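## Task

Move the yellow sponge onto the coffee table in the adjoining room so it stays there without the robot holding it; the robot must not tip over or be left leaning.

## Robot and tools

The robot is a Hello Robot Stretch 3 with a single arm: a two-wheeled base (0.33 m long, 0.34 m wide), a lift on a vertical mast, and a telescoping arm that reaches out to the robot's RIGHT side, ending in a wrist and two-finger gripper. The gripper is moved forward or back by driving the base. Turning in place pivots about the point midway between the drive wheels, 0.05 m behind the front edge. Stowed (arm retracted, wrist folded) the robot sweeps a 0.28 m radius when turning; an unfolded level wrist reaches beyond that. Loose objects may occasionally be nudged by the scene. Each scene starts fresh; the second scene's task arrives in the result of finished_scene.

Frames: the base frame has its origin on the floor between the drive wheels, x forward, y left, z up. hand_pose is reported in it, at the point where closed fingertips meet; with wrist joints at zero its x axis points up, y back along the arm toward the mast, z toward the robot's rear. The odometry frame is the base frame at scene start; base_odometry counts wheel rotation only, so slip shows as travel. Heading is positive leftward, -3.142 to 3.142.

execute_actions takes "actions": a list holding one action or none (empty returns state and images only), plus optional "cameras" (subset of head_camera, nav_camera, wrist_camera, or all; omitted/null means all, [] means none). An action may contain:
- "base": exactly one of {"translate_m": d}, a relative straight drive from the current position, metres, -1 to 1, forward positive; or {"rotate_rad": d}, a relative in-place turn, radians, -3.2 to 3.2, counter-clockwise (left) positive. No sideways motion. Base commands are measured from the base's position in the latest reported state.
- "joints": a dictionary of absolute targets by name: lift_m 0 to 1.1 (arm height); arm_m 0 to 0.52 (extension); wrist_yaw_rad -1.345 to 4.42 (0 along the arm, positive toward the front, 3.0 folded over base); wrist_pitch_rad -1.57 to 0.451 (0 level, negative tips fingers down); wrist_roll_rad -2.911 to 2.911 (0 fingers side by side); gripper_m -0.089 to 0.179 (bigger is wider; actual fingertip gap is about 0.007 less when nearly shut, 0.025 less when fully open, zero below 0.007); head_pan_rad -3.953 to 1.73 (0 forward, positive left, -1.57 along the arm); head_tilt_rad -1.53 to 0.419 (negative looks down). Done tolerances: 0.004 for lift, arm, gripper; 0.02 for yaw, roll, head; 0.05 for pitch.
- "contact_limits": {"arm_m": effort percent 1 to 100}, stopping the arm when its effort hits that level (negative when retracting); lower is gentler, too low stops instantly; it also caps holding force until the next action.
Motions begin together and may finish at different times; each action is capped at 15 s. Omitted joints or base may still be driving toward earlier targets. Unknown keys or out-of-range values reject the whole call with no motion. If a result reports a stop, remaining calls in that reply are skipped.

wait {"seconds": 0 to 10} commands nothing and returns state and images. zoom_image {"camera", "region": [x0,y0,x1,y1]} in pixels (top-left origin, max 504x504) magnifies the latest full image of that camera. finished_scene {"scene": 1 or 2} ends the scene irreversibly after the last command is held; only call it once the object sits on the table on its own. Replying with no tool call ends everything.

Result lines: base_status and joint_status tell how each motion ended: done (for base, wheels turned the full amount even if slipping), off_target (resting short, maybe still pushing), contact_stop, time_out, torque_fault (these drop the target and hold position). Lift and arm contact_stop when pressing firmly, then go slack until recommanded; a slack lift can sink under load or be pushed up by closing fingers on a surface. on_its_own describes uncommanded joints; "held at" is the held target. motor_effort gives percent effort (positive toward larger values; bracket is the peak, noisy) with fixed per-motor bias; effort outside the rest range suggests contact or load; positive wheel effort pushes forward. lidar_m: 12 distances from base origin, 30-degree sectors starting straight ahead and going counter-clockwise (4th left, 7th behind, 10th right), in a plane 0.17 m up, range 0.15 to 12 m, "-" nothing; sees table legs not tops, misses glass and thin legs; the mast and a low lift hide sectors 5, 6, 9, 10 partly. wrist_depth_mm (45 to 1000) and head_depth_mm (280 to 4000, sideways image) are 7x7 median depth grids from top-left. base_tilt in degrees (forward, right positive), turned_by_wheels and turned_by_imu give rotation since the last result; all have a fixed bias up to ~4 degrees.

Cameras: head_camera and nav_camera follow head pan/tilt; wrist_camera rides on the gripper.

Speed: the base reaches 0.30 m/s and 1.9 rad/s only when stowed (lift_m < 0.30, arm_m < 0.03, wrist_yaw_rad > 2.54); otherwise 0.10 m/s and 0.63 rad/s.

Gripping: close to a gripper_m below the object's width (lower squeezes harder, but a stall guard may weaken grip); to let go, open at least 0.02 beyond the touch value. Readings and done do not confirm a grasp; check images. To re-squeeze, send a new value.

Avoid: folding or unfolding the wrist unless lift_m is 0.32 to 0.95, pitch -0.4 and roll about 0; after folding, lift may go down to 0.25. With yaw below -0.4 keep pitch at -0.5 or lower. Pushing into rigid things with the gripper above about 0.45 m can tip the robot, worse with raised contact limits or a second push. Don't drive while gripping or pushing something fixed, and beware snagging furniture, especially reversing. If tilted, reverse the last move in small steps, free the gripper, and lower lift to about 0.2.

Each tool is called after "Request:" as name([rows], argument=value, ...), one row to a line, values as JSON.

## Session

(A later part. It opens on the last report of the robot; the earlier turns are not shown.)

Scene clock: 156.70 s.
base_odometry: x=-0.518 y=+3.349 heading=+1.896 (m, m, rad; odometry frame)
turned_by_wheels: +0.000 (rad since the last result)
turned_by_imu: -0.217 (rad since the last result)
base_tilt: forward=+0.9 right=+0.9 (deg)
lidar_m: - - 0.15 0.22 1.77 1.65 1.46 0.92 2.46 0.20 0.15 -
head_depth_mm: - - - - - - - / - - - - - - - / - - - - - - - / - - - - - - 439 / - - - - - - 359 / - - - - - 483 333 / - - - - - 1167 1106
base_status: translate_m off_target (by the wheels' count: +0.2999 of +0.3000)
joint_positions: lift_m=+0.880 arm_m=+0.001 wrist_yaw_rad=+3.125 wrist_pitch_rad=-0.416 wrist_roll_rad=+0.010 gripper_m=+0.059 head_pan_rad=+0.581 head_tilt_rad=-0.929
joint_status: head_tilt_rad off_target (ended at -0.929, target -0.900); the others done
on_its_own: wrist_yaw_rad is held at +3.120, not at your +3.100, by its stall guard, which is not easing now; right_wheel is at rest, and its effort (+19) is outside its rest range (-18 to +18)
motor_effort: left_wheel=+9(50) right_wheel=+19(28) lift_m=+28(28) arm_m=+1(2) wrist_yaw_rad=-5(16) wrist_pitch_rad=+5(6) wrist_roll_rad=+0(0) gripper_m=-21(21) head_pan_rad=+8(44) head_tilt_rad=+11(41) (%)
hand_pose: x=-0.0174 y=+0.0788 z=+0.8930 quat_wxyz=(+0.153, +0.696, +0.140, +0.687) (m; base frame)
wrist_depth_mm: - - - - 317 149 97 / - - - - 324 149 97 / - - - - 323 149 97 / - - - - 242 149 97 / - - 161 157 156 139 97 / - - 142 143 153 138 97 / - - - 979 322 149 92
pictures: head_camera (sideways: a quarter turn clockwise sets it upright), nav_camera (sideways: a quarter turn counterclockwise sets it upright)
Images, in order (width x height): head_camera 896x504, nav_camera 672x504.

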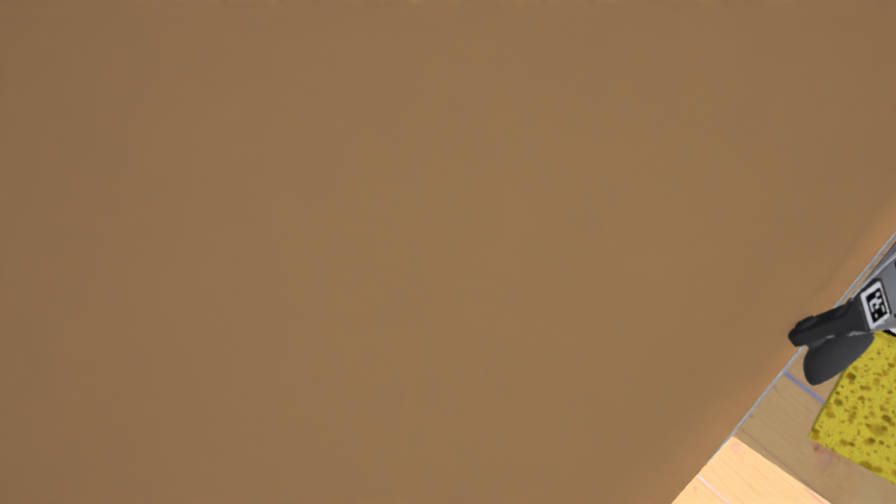

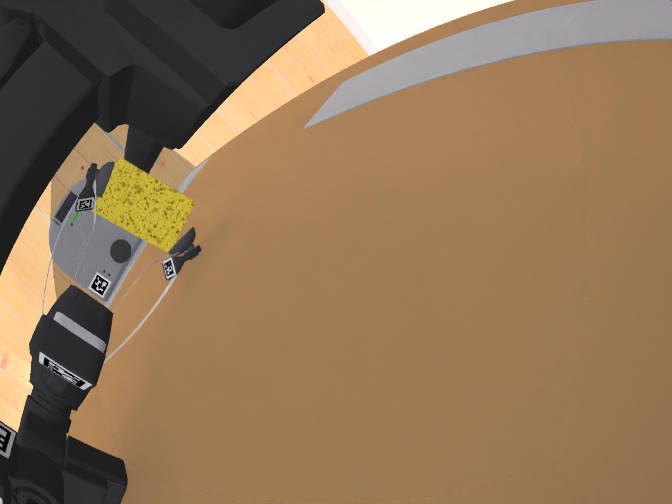

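Request:
execute_actions([
  {"base":{"translate_m":-0.12},"joints":{"head_pan_rad":0,"head_tilt_rad":-0.9}},
], cameras=[])

Request:
execute_actions([
  {"base":{"rotate_rad":1.2}},
])

Scene clock: 160.70 s.
base_odometry: x=-0.480 y=+3.235 heading=+1.896 (m, m, rad; odometry frame)
turned_by_wheels: +0.000 (rad since the last result)
turned_by_imu: +0.001 (rad since the last result)
base_tilt: forward=+1.0 right=+1.0 (deg)
lidar_m: - - 0.15 0.19 1.77 1.53 1.44 0.82 2.28 2.73 0.15 -
head_depth_mm: - - - - - - 696 / - - - - - - 599 / - - - - - - 535 / - - - - - - 457 / - - - - - - 417 / - - - - - - 368 / - - - - - - 339
base_status: done
joint_positions: lift_m=+0.880 arm_m=+0.001 wrist_yaw_rad=+3.122 wrist_pitch_rad=-0.417 wrist_roll_rad=+0.010 gripper_m=+0.059 head_pan_rad=+0.007 head_tilt_rad=-0.902
joint_status: all done
on_its_own: wrist_yaw_rad is held at +3.120, not at your +3.100, by its stall guard, which is not easing now
motor_effort: left_wheel=+5(26) right_wheel=+1(12) lift_m=+29(28) arm_m=+1(1) wrist_yaw_rad=-2(12) wrist_pitch_rad=+6(6) wrist_roll_rad=+0(0) gripper_m=-19(21) head_pan_rad=-2(38) head_tilt_rad=+0(10) (%)
hand_pose: x=-0.0169 y=+0.0788 z=+0.8930 quat_wxyz=(+0.154, +0.696, +0.139, +0.687) (m; base frame)
wrist_depth_mm: - - - - 245 149 107 / - - - - 254 153 109 / - - - - 268 157 111 / - - - 471 230 161 113 / - - 161 158 155 155 116 / - - 143 143 151 161 118 / - - - 635 325 178 115
pictures: none
No camera images: the call's "cameras" was empty. Leave "cameras" out to get every camera's image.

Scene clock: 163.53 s.
base_odometry: x=-0.480 y=+3.235 heading=+3.095 (m, m, rad; odometry frame)
turned_by_wheels: +1.199 (rad since the last result)
turned_by_imu: +0.465 (rad since the last result)
base_tilt: forward=+0.8 right=+0.9 (deg)
lidar_m: - - 0.15 0.23 1.43 1.38 0.69 1.97 3.06 0.20 0.15 -
head_depth_mm: - - - - - - - / - - - - - - - / - - - - - - - / - - - - - - - / - - - - - - - / - - - - - - - / - - - - - - -
base_status: done
joint_positions: lift_m=+0.880 arm_m=+0.001 wrist_yaw_rad=+3.123 wrist_pitch_rad=-0.417 wrist_roll_rad=+0.010 gripper_m=+0.059 head_pan_rad=-0.032 head_tilt_rad=-0.911
joint_status: not commanded
on_its_own: wrist_yaw_rad is held at +3.120, not at your +3.100, by its stall guard, which is not easing now; right_wheel is at rest, and its effort (+22) is outside its rest range (-18 to +18)
motor_effort: left_wheel=+7(23) right_wheel=+22(38) lift_m=+28(28) arm_m=+2(2) wrist_yaw_rad=-3(20) wrist_pitch_rad=+6(7) wrist_roll_rad=+0(0) gripper_m=-22(21) head_pan_rad=+12(13) head_tilt_rad=+5(5) (%)
hand_pose: x=-0.0170 y=+0.0787 z=+0.8928 quat_wxyz=(+0.154, +0.696, +0.139, +0.687) (m; base frame)
wrist_depth_mm: - - - - 326 150 97 / - - - - 324 150 97 / - - - - 324 149 97 / - - - - 243 149 97 / - - 161 157 156 138 97 / - - 142 143 152 139 97 / - - - - 322 150 92
pictures: head_camera (sideways: a quarter turn clockwise sets it upright), nav_camera (sideways: a quarter turn counterclockwise sets it upright), wrist_camera
Images, in order (width x height): head_camera 896x504, nav_camera 672x504, wrist_camera 644x364.

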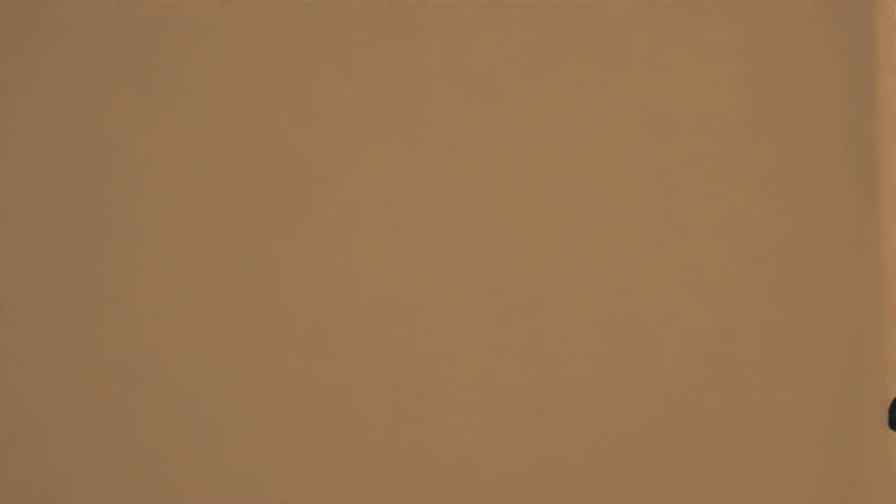

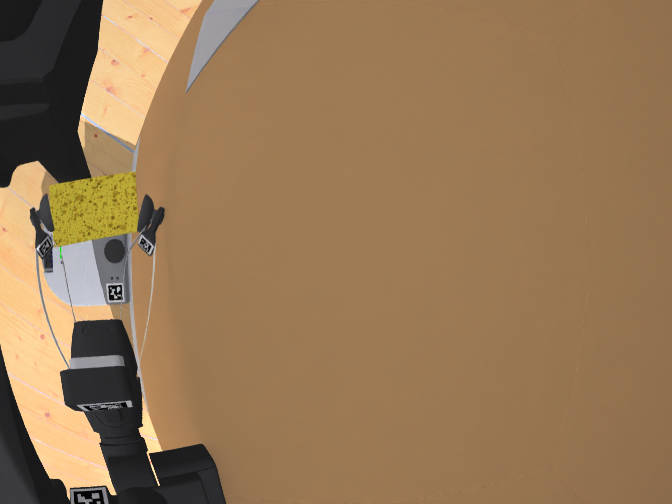

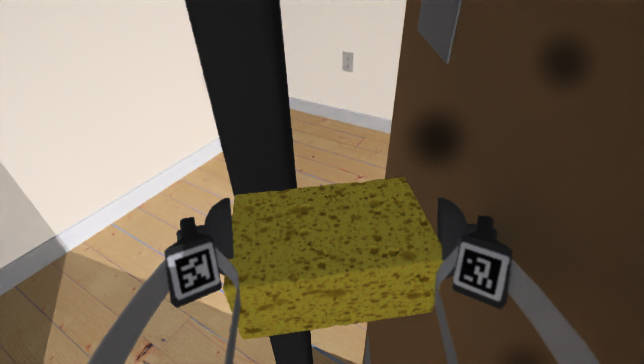

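Request:
execute_actions([
  {"base":{"translate_m":0.45}},
], cameras=[])

Request:
execute_actions([
  {"base":{"translate_m":0.25},"joints":{"head_pan_rad":-3.14,"head_tilt_rad":-0.9}},
], cameras=["head_camera","nav_camera"])

Scene clock: 170.13 s.
base_odometry: x=-0.929 y=+3.255 heading=+3.096 (m, m, rad; odometry frame)
turned_by_wheels: +0.000 (rad since the last result)
turned_by_imu: -0.544 (rad since the last result)
base_tilt: forward=+0.9 right=+0.9 (deg)
lidar_m: - - 0.15 0.20 1.72 1.70 1.63 0.94 2.28 0.23 0.15 -
head_depth_mm: - - - - - - - / - - - - - - - / - - - - - - - / - - - - - - - / - - - - - - - / - - - - - - - / - - - - - - -
base_status: done
joint_positions: lift_m=+0.880 arm_m=+0.001 wrist_yaw_rad=+3.130 wrist_pitch_rad=-0.419 wrist_roll_rad=+0.010 gripper_m=+0.059 head_pan_rad=+0.014 head_tilt_rad=-0.908
joint_status: not commanded
on_its_own: wrist_yaw_rad is held at +3.120, not at your +3.100, by its stall guard, which is not easing now; left_wheel is at rest, and its effort (+22) is outside its rest range (-18 to +18)
motor_effort: left_wheel=+22(68) right_wheel=+4(42) lift_m=+28(29) arm_m=+0(1) wrist_yaw_rad=-12(12) wrist_pitch_rad=+7(7) wrist_roll_rad=+0(0) gripper_m=-20(21) head_pan_rad=-5(12) head_tilt_rad=+4(7) (%)
hand_pose: x=-0.0186 y=+0.0785 z=+0.8925 quat_wxyz=(+0.152, +0.696, +0.142, +0.688) (m; base frame)
wrist_depth_mm: - - - - 288 144 96 / - - - - 294 145 96 / - - - - 297 146 96 / - - - - 231 147 97 / - - 161 158 156 137 97 / - - 143 144 153 133 98 / - - - 827 314 150 93
pictures: none
No camera images: the call's "cameras" was empty. Leave "cameras" out to get every camera's image.

Scene clock: 173.57 s.
base_odometry: x=-1.179 y=+3.267 heading=+3.096 (m, m, rad; odometry frame)
turned_by_wheels: +0.001 (rad since the last result)
turned_by_imu: -0.124 (rad since the last result)
base_tilt: forward=+0.8 right=+0.8 (deg)
lidar_m: - - 0.15 0.19 1.68 1.76 1.62 0.93 2.04 3.13 0.15 -
head_depth_mm: 1483 1743 1962 - - - 1114 / 1476 1744 1974 - - - 1123 / 1470 1722 1940 - - - - / 1458 1713 1906 1657 1466 - - / 1462 1702 1905 1667 1467 - - / 1447 1674 1914 1653 1476 - 1123 / 1432 1626 1732 1577 1462 - 1124
base_status: translate_m off_target (by the wheels' count: +0.2498 of +0.2500)
joint_positions: lift_m=+0.880 arm_m=+0.001 wrist_yaw_rad=+3.121 wrist_pitch_rad=-0.420 wrist_roll_rad=+0.010 gripper_m=+0.059 head_pan_rad=-3.067 head_tilt_rad=-0.839
joint_status: head_pan_rad off_target (ended at -3.067, target -3.140); head_tilt_rad off_target (ended at -0.839, target -0.900)
on_its_own: wrist_yaw_rad is held at +3.120, not at your +3.100, by its stall guard, which is not easing now; left_wheel is at rest, and its effort (+28) is outside its rest range (-18 to +18)
motor_effort: left_wheel=+28(76) right_wheel=+7(49) lift_m=+29(29) arm_m=+1(0) wrist_yaw_rad=+0(18) wrist_pitch_rad=+7(7) wrist_roll_rad=+0(0) gripper_m=-19(21) head_pan_rad=-27(70) head_tilt_rad=-19(31) (%)
hand_pose: x=-0.0165 y=+0.0783 z=+0.8923 quat_wxyz=(+0.156, +0.696, +0.140, +0.687) (m; base frame)
wrist_depth_mm: - - - - 253 149 106 / - - - - 262 152 107 / - - - - 273 156 109 / - - - 504 231 160 111 / - - 161 157 156 152 112 / - - 143 143 151 157 114 / - - - 659 324 173 111
pictures: head_camera (sideways: a quarter turn clockwise sets it upright), nav_camera (sideways: a quarter turn counterclockwise sets it upright)
Images, in order (width x height): head_camera 896x504, nav_camera 672x504.

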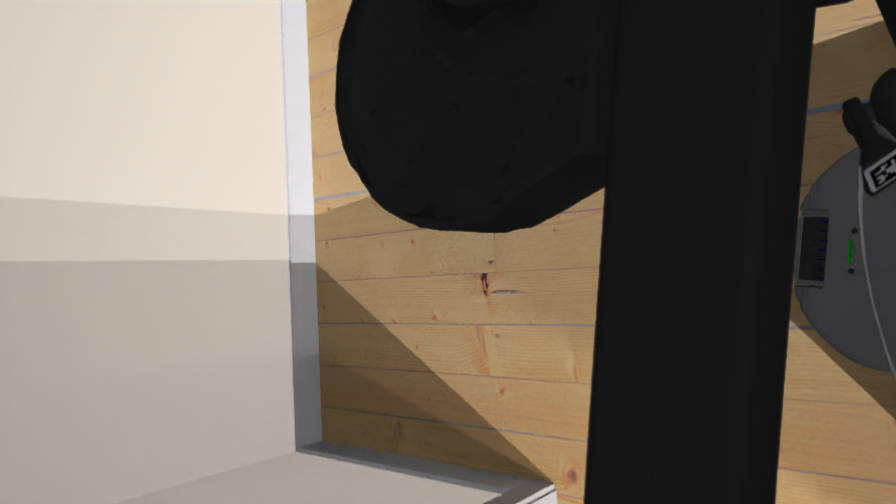

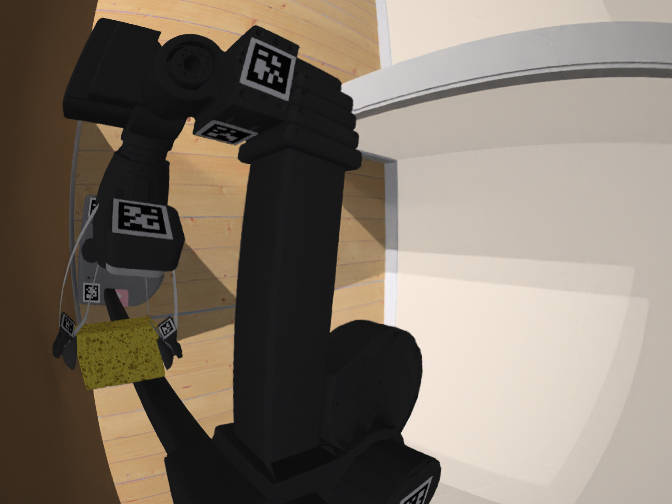

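Request:
execute_actions([
  {"base":{"translate_m":-0.9},"joints":{"head_pan_rad":0,"head_tilt_rad":-0.7}},
])

Scene clock: 186.50 s.
base_odometry: x=-0.280 y=+3.226 heading=+3.096 (m, m, rad; odometry frame)
turned_by_wheels: +0.000 (rad since the last result)
turned_by_imu: +0.000 (rad since the last result)
base_tilt: forward=+1.0 right=+0.9 (deg)
lidar_m: 1.52 2.57 1.68 1.54 1.18 0.77 0.71 0.71 0.64 0.58 0.50 0.66
head_depth_mm: 1159 1203 1272 1366 1359 1288 1174 / 1494 1558 1653 1711 1575 1337 1168 / 2090 2219 2279 1935 1580 1344 1164 / 2676 2964 2425 1920 1577 1336 1165 / 2689 2949 2415 1929 1565 1340 1169 / 2636 2575 2436 1925 1587 1339 1161 / 2592 2550 2443 1895 1572 1331 1166
base_status: done
joint_positions: lift_m=+0.880 arm_m=+0.001 wrist_yaw_rad=+3.121 wrist_pitch_rad=-0.420 wrist_roll_rad=+0.013 gripper_m=+0.059 head_pan_rad=-0.006 head_tilt_rad=-0.699
joint_status: all done
on_its_own: wrist_yaw_rad is held at +3.120, not at your +3.100, by its stall guard, which is not easing now
motor_effort: left_wheel=+0(47) right_wheel=+1(36) lift_m=+29(32) arm_m=+2(14) wrist_yaw_rad=+0(89) wrist_pitch_rad=+7(27) wrist_roll_rad=-2(6) gripper_m=-21(22) head_pan_rad=+3(39) head_tilt_rad=+1(19) (%)
hand_pose: x=-0.0165 y=+0.0783 z=+0.8921 quat_wxyz=(+0.156, +0.697, +0.139, +0.686) (m; base frame)
wrist_depth_mm: 996 - - - - - - / 970 - - - - - - / 929 - - - - - - / 929 - - - - - - / 916 - 161 157 155 - - / 902 - 143 144 151 - - / 866 - - 996 - - -
pictures: head_camera (sideways: a quarter turn clockwise sets it upright), nav_camera (sideways: a quarter turn counterclockwise sets it upright), wrist_camera
Images, in order (width x height): head_camera 896x504, nav_camera 672x504, wrist_camera 644x364.

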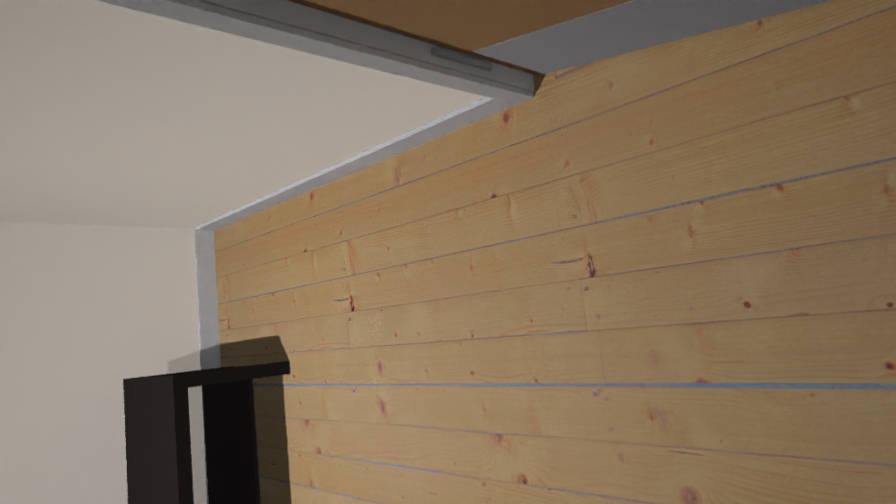

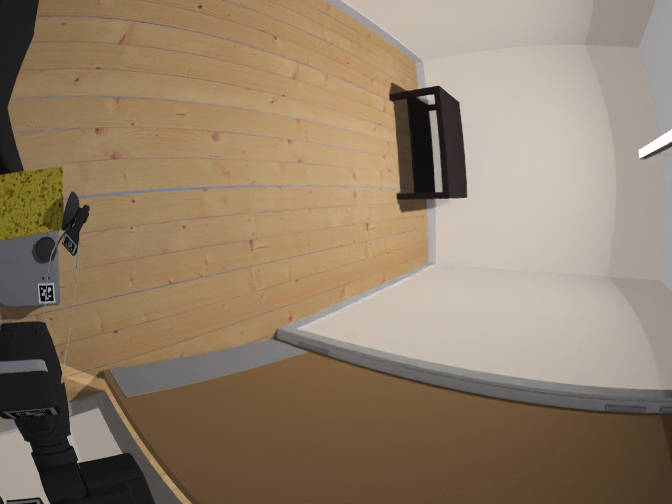

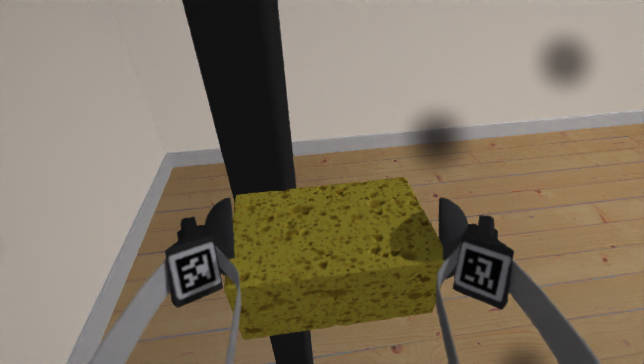

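Request:
execute_actions([
  {"base":{"rotate_rad":0.33}},
], cameras=[])

Request:
execute_actions([
  {"base":{"translate_m":1.0}},
], cameras=[])

Request:
execute_actions([
  {"base":{"translate_m":0.5}},
], cameras=["head_camera","nav_camera"])

Scene clock: 188.73 s.
base_odometry: x=-0.280 y=+3.226 heading=-2.857 (m, m, rad; odometry frame)
turned_by_wheels: +0.330 (rad since the last result)
turned_by_imu: +0.333 (rad since the last result)
base_tilt: forward=+0.9 right=+0.9 (deg)
lidar_m: 2.41 1.87 1.55 1.54 0.86 0.71 0.71 0.71 0.59 0.58 0.65 1.11
head_depth_mm: 2591 2895 2466 1911 1584 1336 1165 / 2680 2964 2425 1913 1583 1343 1168 / 2673 2594 2445 1928 1578 1338 1174 / 2761 2671 2434 1916 1568 1328 1165 / 2786 2646 2441 1899 1571 1339 1165 / 2835 3076 2425 1916 1570 1344 1161 / 2833 3015 2422 1899 1578 1335 1163
base_status: done
joint_positions: lift_m=+0.880 arm_m=+0.001 wrist_yaw_rad=+3.121 wrist_pitch_rad=-0.420 wrist_roll_rad=+0.013 gripper_m=+0.059 head_pan_rad=-0.006 head_tilt_rad=-0.699
joint_status: not commanded
on_its_own: wrist_yaw_rad is held at +3.120, not at your +3.100, by its stall guard, which is not easing now
motor_effort: left_wheel=-2(6) right_wheel=+3(5) lift_m=+30(29) arm_m=+1(2) wrist_yaw_rad=+0(0) wrist_pitch_rad=+7(7) wrist_roll_rad=-2(2) gripper_m=-18(20) head_pan_rad=+3(3) head_tilt_rad=+0(1) (%)
hand_pose: x=-0.0165 y=+0.0783 z=+0.8921 quat_wxyz=(+0.156, +0.697, +0.139, +0.686) (m; base frame)
wrist_depth_mm: 661 900 - - - - - / 679 923 - - - - - / 700 925 - - - - - / 711 942 - - - - - / 714 962 161 158 155 - - / 732 930 143 143 151 - - / 731 - - 988 - - -
pictures: none
No camera images: the call's "cameras" was empty. Leave "cameras" out to get every camera's image.

Scene clock: 200.03 s.
base_odometry: x=-1.240 y=+2.945 heading=-2.857 (m, m, rad; odometry frame)
turned_by_wheels: +0.000 (rad since the last result)
turned_by_imu: +0.001 (rad since the last result)
base_tilt: forward=+1.0 right=+0.9 (deg)
lidar_m: 1.43 1.58 1.36 1.35 1.51 1.70 1.69 0.99 0.82 0.77 0.87 1.40
head_depth_mm: 1747 1976 2193 1938 1577 1352 1174 / 1775 1988 1821 1853 1580 1342 1175 / 1800 1984 1702 1855 1575 1349 1163 / 1855 2002 1794 1864 1585 1348 1169 / 1866 2021 1776 1876 1576 1334 1169 / 1918 2084 1791 1897 1569 1333 1169 / 1929 2220 2319 1904 1573 1346 1165
base_status: done
joint_positions: lift_m=+0.880 arm_m=+0.001 wrist_yaw_rad=+3.121 wrist_pitch_rad=-0.420 wrist_roll_rad=+0.013 gripper_m=+0.059 head_pan_rad=-0.006 head_tilt_rad=-0.699
joint_status: not commanded
on_its_own: wrist_yaw_rad is held at +3.120, not at your +3.100, by its stall guard, which is not easing now
motor_effort: left_wheel=-2(4) right_wheel=+2(5) lift_m=+29(29) arm_m=+1(1) wrist_yaw_rad=+0(0) wrist_pitch_rad=+7(7) wrist_roll_rad=-2(2) gripper_m=-19(20) head_pan_rad=+3(2) head_tilt_rad=+0(0) (%)
hand_pose: x=-0.0165 y=+0.0783 z=+0.8921 quat_wxyz=(+0.156, +0.697, +0.139, +0.686) (m; base frame)
wrist_depth_mm: - - - - - - - / - - - - - - - / - - - - - - - / - - - - - - - / - - 162 157 156 - - / - - 143 144 151 - - / - - - 971 - - -
pictures: none
No camera images: the call's "cameras" was empty. Leave "cameras" out to get every camera's image.

Scene clock: 206.33 s.
base_odometry: x=-1.720 y=+2.805 heading=-2.857 (m, m, rad; odometry frame)
turned_by_wheels: +0.000 (rad since the last result)
turned_by_imu: +0.001 (rad since the last result)
base_tilt: forward=+0.9 right=+0.9 (deg)
lidar_m: 1.56 1.12 1.26 1.26 1.40 2.19 2.02 1.10 0.88 0.87 0.98 0.95
head_depth_mm: 1313 1493 1664 1803 1588 1345 1168 / 1340 1505 1597 1284 1460 1338 1168 / 1367 1543 1576 1336 1510 1339 1168 / 1384 1568 1563 1321 1505 1341 1167 / 1416 1604 1580 1361 1534 1332 1158 / 1447 1622 1573 1357 1542 1329 1165 / 1468 1649 1895 1358 1526 1323 1163
base_status: done
joint_positions: lift_m=+0.880 arm_m=+0.001 wrist_yaw_rad=+3.121 wrist_pitch_rad=-0.420 wrist_roll_rad=+0.013 gripper_m=+0.059 head_pan_rad=-0.006 head_tilt_rad=-0.699
joint_status: not commanded
on_its_own: wrist_yaw_rad is held at +3.120, not at your +3.100, by its stall guard, which is not easing now
motor_effort: left_wheel=-3(3) right_wheel=+2(6) lift_m=+30(29) arm_m=+1(2) wrist_yaw_rad=+0(0) wrist_pitch_rad=+7(7) wrist_roll_rad=-2(2) gripper_m=-21(19) head_pan_rad=+2(3) head_tilt_rad=+0(0) (%)
hand_pose: x=-0.0165 y=+0.0783 z=+0.8921 quat_wxyz=(+0.156, +0.697, +0.139, +0.686) (m; base frame)
wrist_depth_mm: - - - - - - - / - - - - - - - / - - - - - - - / - - - - - - - / - - 162 157 155 - - / - - 142 143 151 - - / - - - 972 - - -
pictures: head_camera (sideways: a quarter turn clockwise sets it upright), nav_camera (sideways: a quarter turn counterclockwise sets it upright)
Images, in order (width x height): head_camera 896x504, nav_camera 672x504.

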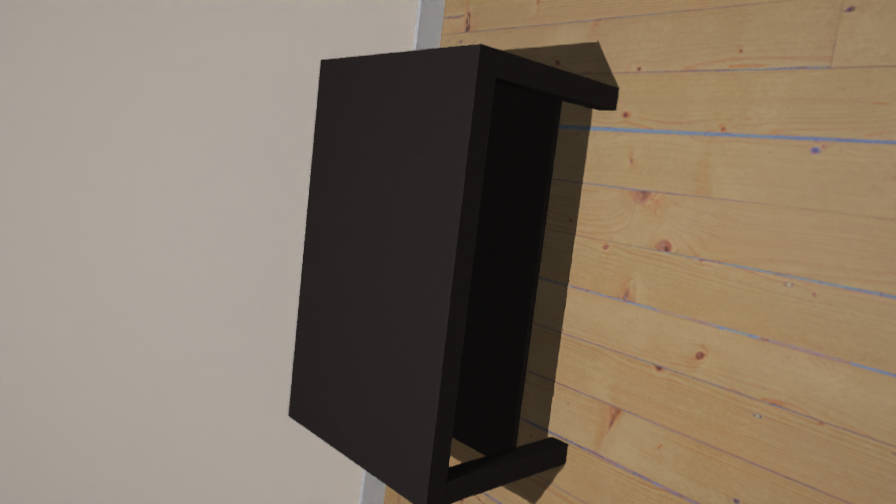

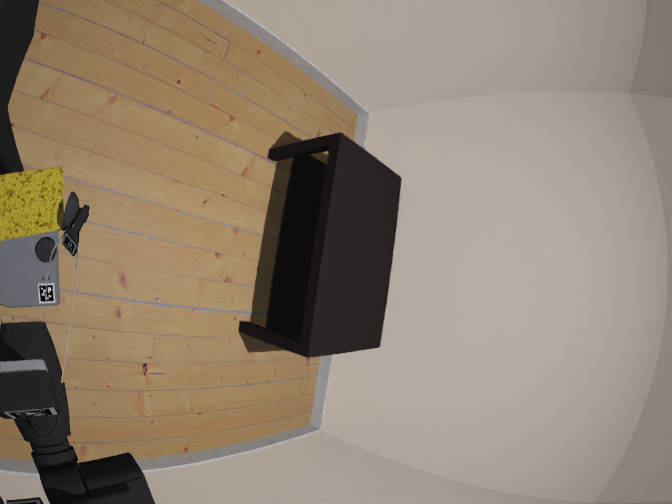

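Request:
execute_actions([
  {"base":{"translate_m":0.45}},
], cameras=[])

Request:
execute_actions([
  {"base":{"rotate_rad":1.4},"joints":{"head_pan_rad":-1.57,"head_tilt_rad":-0.9}},
], cameras=[])

Request:
execute_actions([
  {"joints":{"wrist_yaw_rad":0}},
], cameras=[])

Request:
execute_actions([
  {"joints":{"arm_m":0.36,"lift_m":0.62}},
])

Scene clock: 212.93 s.
base_odometry: x=-2.152 y=+2.679 heading=-2.858 (m, m, rad; odometry frame)
turned_by_wheels: +0.000 (rad since the last result)
turned_by_imu: +0.001 (rad since the last result)
base_tilt: forward=+0.9 right=+0.9 (deg)
lidar_m: 1.15 0.72 1.18 1.17 1.31 2.10 2.22 1.16 0.96 0.96 1.07 0.56
head_depth_mm: 941 1055 1202 1244 1029 912 1123 / 952 1076 1226 1248 1022 911 1168 / 974 1098 1262 1250 1026 931 1164 / 991 1123 1285 1246 1017 1134 1162 / 1005 1141 1332 1252 1021 1157 1170 / 1019 1164 1350 1235 1019 1202 1165 / 1041 1195 1386 1243 1018 1242 1165
base_status: done
joint_positions: lift_m=+0.880 arm_m=+0.001 wrist_yaw_rad=+3.121 wrist_pitch_rad=-0.420 wrist_roll_rad=+0.013 gripper_m=+0.059 head_pan_rad=-0.006 head_tilt_rad=-0.699
joint_status: not commanded
on_its_own: wrist_yaw_rad is held at +3.120, not at your +3.100, by its stall guard, which is not easing now
motor_effort: left_wheel=-1(3) right_wheel=+2(5) lift_m=+29(29) arm_m=+1(0) wrist_yaw_rad=+0(0) wrist_pitch_rad=+7(7) wrist_roll_rad=-2(2) gripper_m=-20(20) head_pan_rad=+3(2) head_tilt_rad=-1(0) (%)
hand_pose: x=-0.0165 y=+0.0783 z=+0.8921 quat_wxyz=(+0.156, +0.697, +0.139, +0.686) (m; base frame)
wrist_depth_mm: - - - - - - - / - - - - - - - / - - - - - - - / - - - - - - - / - - 161 157 156 - - / - - 143 143 151 - 779 / - - - 988 - 992 853
pictures: none
No camera images: the call's "cameras" was empty. Leave "cameras" out to get every camera's image.

Scene clock: 216.10 s.
base_odometry: x=-2.152 y=+2.679 heading=-1.458 (m, m, rad; odometry frame)
turned_by_wheels: +1.400 (rad since the last result)
turned_by_imu: +1.412 (rad since the last result)
base_tilt: forward=+0.9 right=+0.9 (deg)
lidar_m: 1.17 1.22 1.69 2.63 1.38 0.99 0.96 1.00 0.56 1.07 0.75 0.72
head_depth_mm: 1044 1212 1455 1630 - 1211 1113 / 1043 1215 1215 1072 - 1226 1124 / 1039 1220 1202 1043 - - - / 1045 1218 1213 1042 - 1237 - / 1044 1224 1221 1049 - 1223 1111 / 1052 1238 1211 1032 1212 1243 1113 / 1055 1237 1209 1035 1200 1235 1114
base_status: done
joint_positions: lift_m=+0.880 arm_m=+0.001 wrist_yaw_rad=+3.121 wrist_pitch_rad=-0.420 wrist_roll_rad=+0.013 gripper_m=+0.059 head_pan_rad=-1.563 head_tilt_rad=-0.889
joint_status: all done
on_its_own: wrist_yaw_rad is held at +3.120, not at your +3.100, by its stall guard, which is not easing now
motor_effort: left_wheel=-2(6) right_wheel=+2(6) lift_m=+29(29) arm_m=+1(1) wrist_yaw_rad=+0(0) wrist_pitch_rad=+7(7) wrist_roll_rad=-2(2) gripper_m=-20(20) head_pan_rad=-2(37) head_tilt_rad=-4(14) (%)
hand_pose: x=-0.0165 y=+0.0783 z=+0.8921 quat_wxyz=(+0.156, +0.697, +0.139, +0.686) (m; base frame)
wrist_depth_mm: - - - - - - - / - - - - - - - / - - - - - - - / - - - - - - - / - - 161 157 155 - - / - - 143 144 151 - - / 995 - - 998 - - -
pictures: none
No camera images: the call's "cameras" was empty. Leave "cameras" out to get every camera's image.

Scene clock: 218.67 s.
base_odometry: x=-2.152 y=+2.679 heading=-1.458 (m, m, rad; odometry frame)
turned_by_wheels: +0.000 (rad since the last result)
turned_by_imu: +0.000 (rad since the last result)
base_tilt: forward=+1.0 right=+0.9 (deg)
lidar_m: 1.17 1.22 1.70 2.63 1.38 0.99 0.96 1.00 0.55 1.06 0.75 0.72
head_depth_mm: 1033 1204 1467 1631 - - 1119 / 1041 1218 1206 1087 - - 1131 / 1037 1219 1217 - - 1188 1146 / 1039 1226 1209 516 1230 1224 1149 / 1046 1232 1216 1010 1205 1236 1112 / 1049 1231 1205 1034 1213 1241 1109 / 1048 1237 1205 1034 1206 1240 1117
base_status: not commanded
joint_positions: lift_m=+0.880 arm_m=+0.001 wrist_yaw_rad=+0.002 wrist_pitch_rad=-0.420 wrist_roll_rad=+0.013 gripper_m=+0.059 head_pan_rad=-1.563 head_tilt_rad=-0.889
joint_status: all done
motor_effort: left_wheel=-1(2) right_wheel=+2(2) lift_m=+30(30) arm_m=+1(2) wrist_yaw_rad=-3(3) wrist_pitch_rad=+6(7) wrist_roll_rad=-2(2) gripper_m=-20(19) head_pan_rad=-2(2) head_tilt_rad=-3(3) (%)
hand_pose: x=-0.0211 y=-0.3699 z=+0.8921 quat_wxyz=(+0.687, +0.147, -0.696, -0.148) (m; base frame)
wrist_depth_mm: 868 863 845 850 830 823 808 / 983 955 939 943 915 902 877 / - - - - - 990 968 / - - 939 920 925 - - / - 784 161 157 156 - - / 705 681 143 143 151 - - / 582 582 563 543 568 577 -
pictures: none
No camera images: the call's "cameras" was empty. Leave "cameras" out to get every camera's image.

Scene clock: 222.50 s.
base_odometry: x=-2.152 y=+2.679 heading=-1.458 (m, m, rad; odometry frame)
turned_by_wheels: +0.000 (rad since the last result)
turned_by_imu: +0.001 (rad since the last result)
base_tilt: forward=+1.0 right=+0.9 (deg)
lidar_m: 1.17 1.22 1.70 2.62 1.38 0.99 0.96 1.00 0.56 1.06 0.75 0.72
head_depth_mm: 1038 1210 1467 1556 1361 1243 1114 / 1036 1208 1217 1060 - - - / 1042 1219 1355 1001 1209 1239 1150 / 1041 1218 1242 1014 1215 1244 1153 / 1047 1223 1206 1035 1215 1239 1114 / 1047 1233 1210 1031 1201 1231 1114 / 1049 1230 1209 1028 1206 1237 1107
base_status: not commanded
joint_positions: lift_m=+0.620 arm_m=+0.360 wrist_yaw_rad=+0.001 wrist_pitch_rad=-0.420 wrist_roll_rad=+0.013 gripper_m=+0.059 head_pan_rad=-1.563 head_tilt_rad=-0.889
joint_status: all done
motor_effort: left_wheel=-2(1) right_wheel=+2(2) lift_m=+25(25) arm_m=+4(6) wrist_yaw_rad=-1(3) wrist_pitch_rad=+7(7) wrist_roll_rad=-2(2) gripper_m=-19(20) head_pan_rad=-2(2) head_tilt_rad=-4(4) (%)
hand_pose: x=-0.0214 y=-0.7289 z=+0.6323 quat_wxyz=(+0.687, +0.147, -0.696, -0.149) (m; base frame)
wrist_depth_mm: 520 511 506 500 494 486 478 / 577 568 558 552 546 533 527 / 651 641 622 610 603 598 588 / 513 506 495 491 480 480 668 / 422 419 161 157 155 408 716 / 353 353 143 144 152 334 334 / 307 307 294 288 298 294 294
pictures: head_camera (sideways: a quarter turn clockwise sets it upright), nav_camera (sideways: a quarter turn counterclockwise sets it upright), wrist_camera
Images, in order (width x height): head_camera 896x504, nav_camera 672x504, wrist_camera 644x364.

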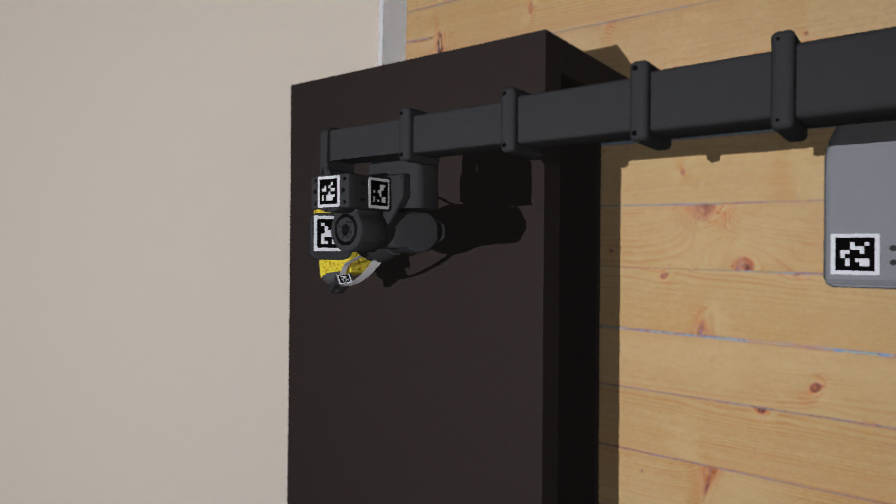

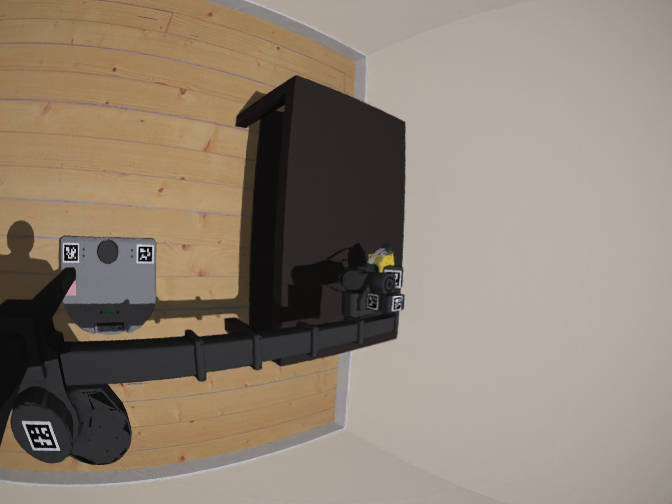

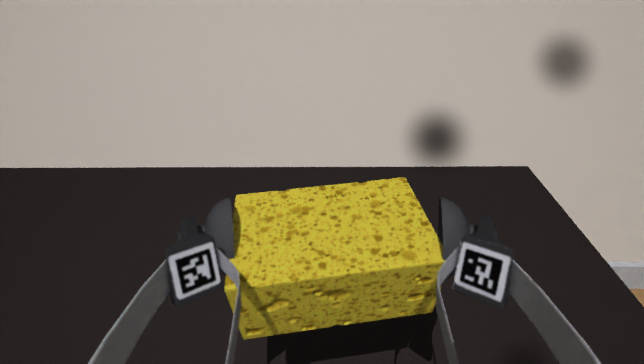

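Request:
execute_actions([
  {"base":{"translate_m":0.15},"joints":{"arm_m":0.24,"lift_m":0.53}},
], cameras=[])

Request:
execute_actions([
  {"joints":{"lift_m":0.495}},
], cameras=["head_camera","wrist_camera"])

Scene clock: 225.57 s.
base_odometry: x=-2.135 y=+2.530 heading=-1.458 (m, m, rad; odometry frame)
turned_by_wheels: +0.000 (rad since the last result)
turned_by_imu: +0.000 (rad since the last result)
base_tilt: forward=+0.9 right=+0.9 (deg)
lidar_m: 1.02 1.07 1.48 2.63 1.60 1.15 1.11 1.16 0.64 1.15 0.62 1.05
head_depth_mm: 1031 1216 1217 1030 1131 1235 1115 / 1035 1222 1207 1031 1207 1263 - / 1038 1224 1213 1058 1316 1236 1141 / 1048 1223 1208 1014 1232 1245 1140 / 1052 1224 1216 1036 1207 1244 1124 / 1048 1228 1210 1032 1207 1242 1116 / 1052 1234 1244 1031 1087 1239 1111
base_status: done
joint_positions: lift_m=+0.530 arm_m=+0.240 wrist_yaw_rad=+0.001 wrist_pitch_rad=-0.420 wrist_roll_rad=+0.013 gripper_m=+0.059 head_pan_rad=-1.563 head_tilt_rad=-0.889
joint_status: all done
motor_effort: left_wheel=-2(4) right_wheel=+2(6) lift_m=+25(25) arm_m=-1(2) wrist_yaw_rad=-1(1) wrist_pitch_rad=+7(7) wrist_roll_rad=-2(2) gripper_m=-20(21) head_pan_rad=-2(2) head_tilt_rad=-4(4) (%)
hand_pose: x=-0.0214 y=-0.6093 z=+0.5423 quat_wxyz=(+0.687, +0.147, -0.696, -0.149) (m; base frame)
wrist_depth_mm: 646 634 630 615 610 607 591 / 693 661 665 654 644 634 631 / 451 442 444 433 426 421 413 / 355 351 346 342 338 332 329 / 292 288 161 157 156 280 274 / 245 247 143 143 151 233 234 / 214 212 206 200 207 205 205
pictures: none
No camera images: the call's "cameras" was empty. Leave "cameras" out to get every camera's image.

Scene clock: 226.70 s.
base_odometry: x=-2.135 y=+2.530 heading=-1.458 (m, m, rad; odometry frame)
turned_by_wheels: +0.000 (rad since the last result)
turned_by_imu: +0.000 (rad since the last result)
base_tilt: forward=+1.0 right=+0.9 (deg)
lidar_m: 1.02 1.06 1.48 2.62 1.59 1.15 1.11 1.16 0.64 1.15 0.62 1.05
head_depth_mm: 1038 1212 1214 1041 1126 1238 1115 / 1042 1227 1217 1032 1208 1257 - / 1041 1224 1216 1063 1331 1233 1153 / 1044 1220 1202 1065 1236 1247 1145 / 1045 1227 1211 1036 1201 1238 1115 / 1051 1239 1205 1032 1203 1245 1116 / 1054 1238 1237 1029 1086 1238 1108
base_status: not commanded
joint_positions: lift_m=+0.495 arm_m=+0.240 wrist_yaw_rad=+0.001 wrist_pitch_rad=-0.420 wrist_roll_rad=+0.013 gripper_m=+0.059 head_pan_rad=-1.563 head_tilt_rad=-0.889
joint_status: all done
motor_effort: left_wheel=-1(2) right_wheel=+2(2) lift_m=+24(24) arm_m=-1(1) wrist_yaw_rad=-1(1) wrist_pitch_rad=+7(7) wrist_roll_rad=-2(2) gripper_m=-19(20) head_pan_rad=-2(2) head_tilt_rad=-3(3) (%)
hand_pose: x=-0.0214 y=-0.6093 z=+0.5073 quat_wxyz=(+0.687, +0.147, -0.696, -0.149) (m; base frame)
wrist_depth_mm: 641 635 619 613 604 606 595 / 682 512 502 495 483 468 457 / 381 370 365 363 352 348 344 / 295 293 287 283 279 277 274 / 242 241 161 158 156 233 227 / 206 205 143 143 151 194 194 / 179 176 171 166 172 171 170
pictures: head_camera (sideways: a quarter turn clockwise sets it upright), wrist_camera
Images, in order (width x height): head_camera 896x504, wrist_camera 644x364.

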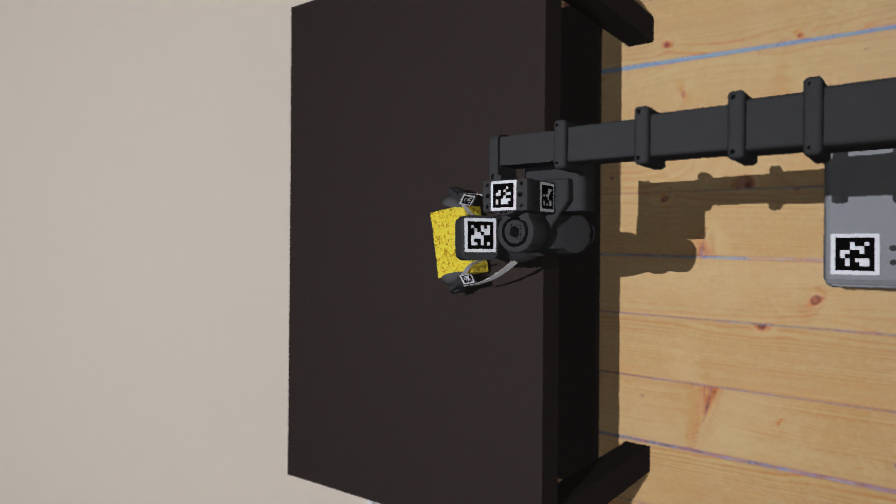

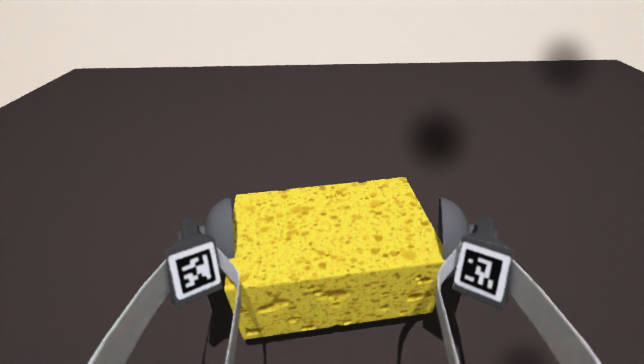

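Request:
execute_actions([
  {"joints":{"lift_m":0.486}},
], cameras=[])

Request:
execute_actions([
  {"joints":{"gripper_m":0.17}},
], cameras=[])

Request:
execute_actions([
  {"joints":{"arm_m":0.02,"lift_m":0.56}},
], cameras=["head_camera","wrist_camera"])

Scene clock: 228.20 s.
base_odometry: x=-2.135 y=+2.530 heading=-1.458 (m, m, rad; odometry frame)
turned_by_wheels: +0.000 (rad since the last result)
turned_by_imu: +0.000 (rad since the last result)
base_tilt: forward=+0.8 right=+0.9 (deg)
lidar_m: 1.02 1.07 1.48 2.62 1.59 1.15 1.11 1.16 0.64 1.15 0.62 1.05
head_depth_mm: 1036 1211 1211 1036 1126 1245 1121 / 1042 1213 1223 1035 1208 1260 1131 / 1042 1224 1204 1060 - 1247 1153 / 1052 1223 1215 1060 1232 1245 1149 / 1044 1234 1210 1036 1216 1237 1112 / 1054 1231 1215 1032 1199 1233 1120 / 1052 1244 1241 1032 1090 1237 1118
base_status: not commanded
joint_positions: lift_m=+0.486 arm_m=+0.240 wrist_yaw_rad=+0.001 wrist_pitch_rad=-0.420 wrist_roll_rad=+0.013 gripper_m=+0.059 head_pan_rad=-1.563 head_tilt_rad=-0.889
joint_status: all done
motor_effort: left_wheel=-1(2) right_wheel=+2(2) lift_m=+25(25) arm_m=+0(1) wrist_yaw_rad=-1(1) wrist_pitch_rad=+7(7) wrist_roll_rad=-2(2) gripper_m=-19(19) head_pan_rad=-2(2) head_tilt_rad=-3(3) (%)
hand_pose: x=-0.0214 y=-0.6093 z=+0.4983 quat_wxyz=(+0.687, +0.147, -0.696, -0.149) (m; base frame)
wrist_depth_mm: 646 626 620 616 609 597 590 / 514 490 475 467 455 446 432 / 355 354 347 341 337 329 326 / 278 275 272 268 265 261 260 / 229 228 161 157 156 220 215 / 194 194 143 144 152 183 185 / 169 167 162 161 164 162 161
pictures: none
No camera images: the call's "cameras" was empty. Leave "cameras" out to get every camera's image.

Scene clock: 229.80 s.
base_odometry: x=-2.135 y=+2.530 heading=-1.458 (m, m, rad; odometry frame)
turned_by_wheels: +0.000 (rad since the last result)
turned_by_imu: +0.000 (rad since the last result)
base_tilt: forward=+0.9 right=+1.0 (deg)
lidar_m: 1.02 1.07 1.48 2.62 1.60 1.14 1.11 1.16 0.64 1.15 0.62 1.06
head_depth_mm: 1040 1216 1214 1040 1135 1238 1120 / 1046 1218 1210 1039 1216 1255 1135 / 1048 1227 1215 1056 - 1243 1146 / 1047 1223 1209 1059 1227 1236 1147 / 1051 1233 1207 1035 1213 1228 1111 / 1057 1232 1208 1037 1213 1237 1110 / 1058 1238 1231 1034 1086 1236 1118
base_status: not commanded
joint_positions: lift_m=+0.486 arm_m=+0.240 wrist_yaw_rad=+0.001 wrist_pitch_rad=-0.420 wrist_roll_rad=+0.013 gripper_m=+0.170 head_pan_rad=-1.563 head_tilt_rad=-0.889
joint_status: all done
motor_effort: left_wheel=-1(2) right_wheel=+2(2) lift_m=+25(25) arm_m=+0(1) wrist_yaw_rad=-1(1) wrist_pitch_rad=+7(7) wrist_roll_rad=-2(2) gripper_m=+1(83) head_pan_rad=-2(3) head_tilt_rad=-3(4) (%)
hand_pose: x=-0.0214 y=-0.6093 z=+0.4983 quat_wxyz=(+0.687, +0.147, -0.696, -0.149) (m; base frame)
wrist_depth_mm: 647 636 631 614 602 606 593 / 515 484 475 464 456 447 436 / 357 351 347 340 335 333 324 / 279 276 272 270 266 263 259 / 229 235 212 160 165 219 216 / 197 187 147 147 164 184 189 / 164 168 162 162 164 163 158
pictures: none
No camera images: the call's "cameras" was empty. Leave "cameras" out to get every camera's image.

Scene clock: 232.67 s.
base_odometry: x=-2.135 y=+2.530 heading=-1.458 (m, m, rad; odometry frame)
turned_by_wheels: +0.000 (rad since the last result)
turned_by_imu: +0.001 (rad since the last result)
base_tilt: forward=+0.9 right=+0.9 (deg)
lidar_m: 1.02 1.07 1.48 2.62 1.59 1.15 1.11 1.16 0.64 1.15 0.62 1.05
head_depth_mm: 1039 1218 1209 1039 1132 1237 1114 / 1035 1223 1211 1036 1213 1275 - / 1040 1217 1212 1041 972 1288 - / 1042 1231 1216 992 968 1229 1144 / 1053 1228 1210 1034 1204 1240 1113 / 1051 1229 1213 1040 1207 1233 1110 / 1047 1234 1250 1034 1084 1241 1118
base_status: not commanded
joint_positions: lift_m=+0.560 arm_m=+0.020 wrist_yaw_rad=+0.001 wrist_pitch_rad=-0.420 wrist_roll_rad=+0.013 gripper_m=+0.170 head_pan_rad=-1.563 head_tilt_rad=-0.889
joint_status: all done
motor_effort: left_wheel=-3(1) right_wheel=+2(2) lift_m=+31(32) arm_m=-1(3) wrist_yaw_rad=-1(1) wrist_pitch_rad=+7(7) wrist_roll_rad=-2(2) gripper_m=+0(1) head_pan_rad=-2(2) head_tilt_rad=-3(3) (%)
hand_pose: x=-0.0214 y=-0.3893 z=+0.5720 quat_wxyz=(+0.687, +0.147, -0.696, -0.149) (m; base frame)
wrist_depth_mm: 856 835 835 832 812 808 799 / 944 764 694 681 670 659 857 / - 518 512 407 488 487 473 / 410 403 401 377 385 383 376 / 343 345 333 329 326 323 315 / 427 601 621 607 613 603 432 / 508 584 582 579 579 573 532
pictures: head_camera (sideways: a quarter turn clockwise sets it upright), wrist_camera
Images, in order (width x height): head_camera 896x504, wrist_camera 644x364.

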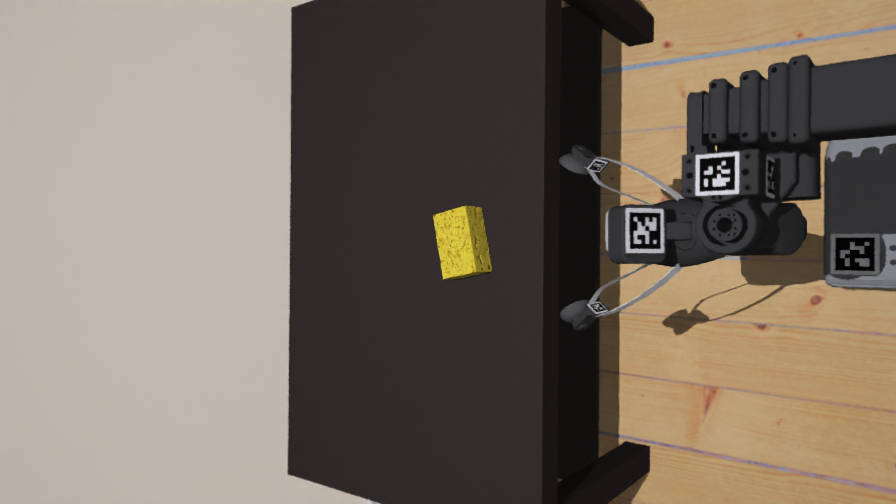

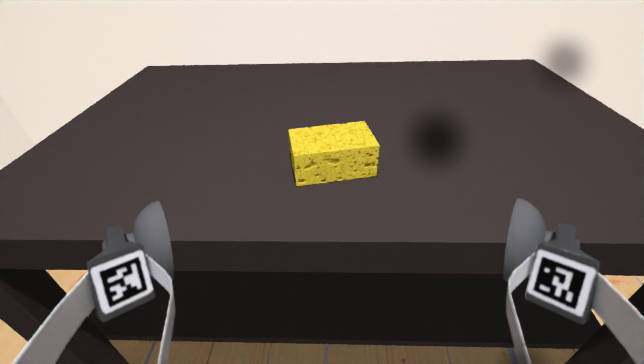

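Request:
finished_scene(scene=2)

The scene is finished: the task was done.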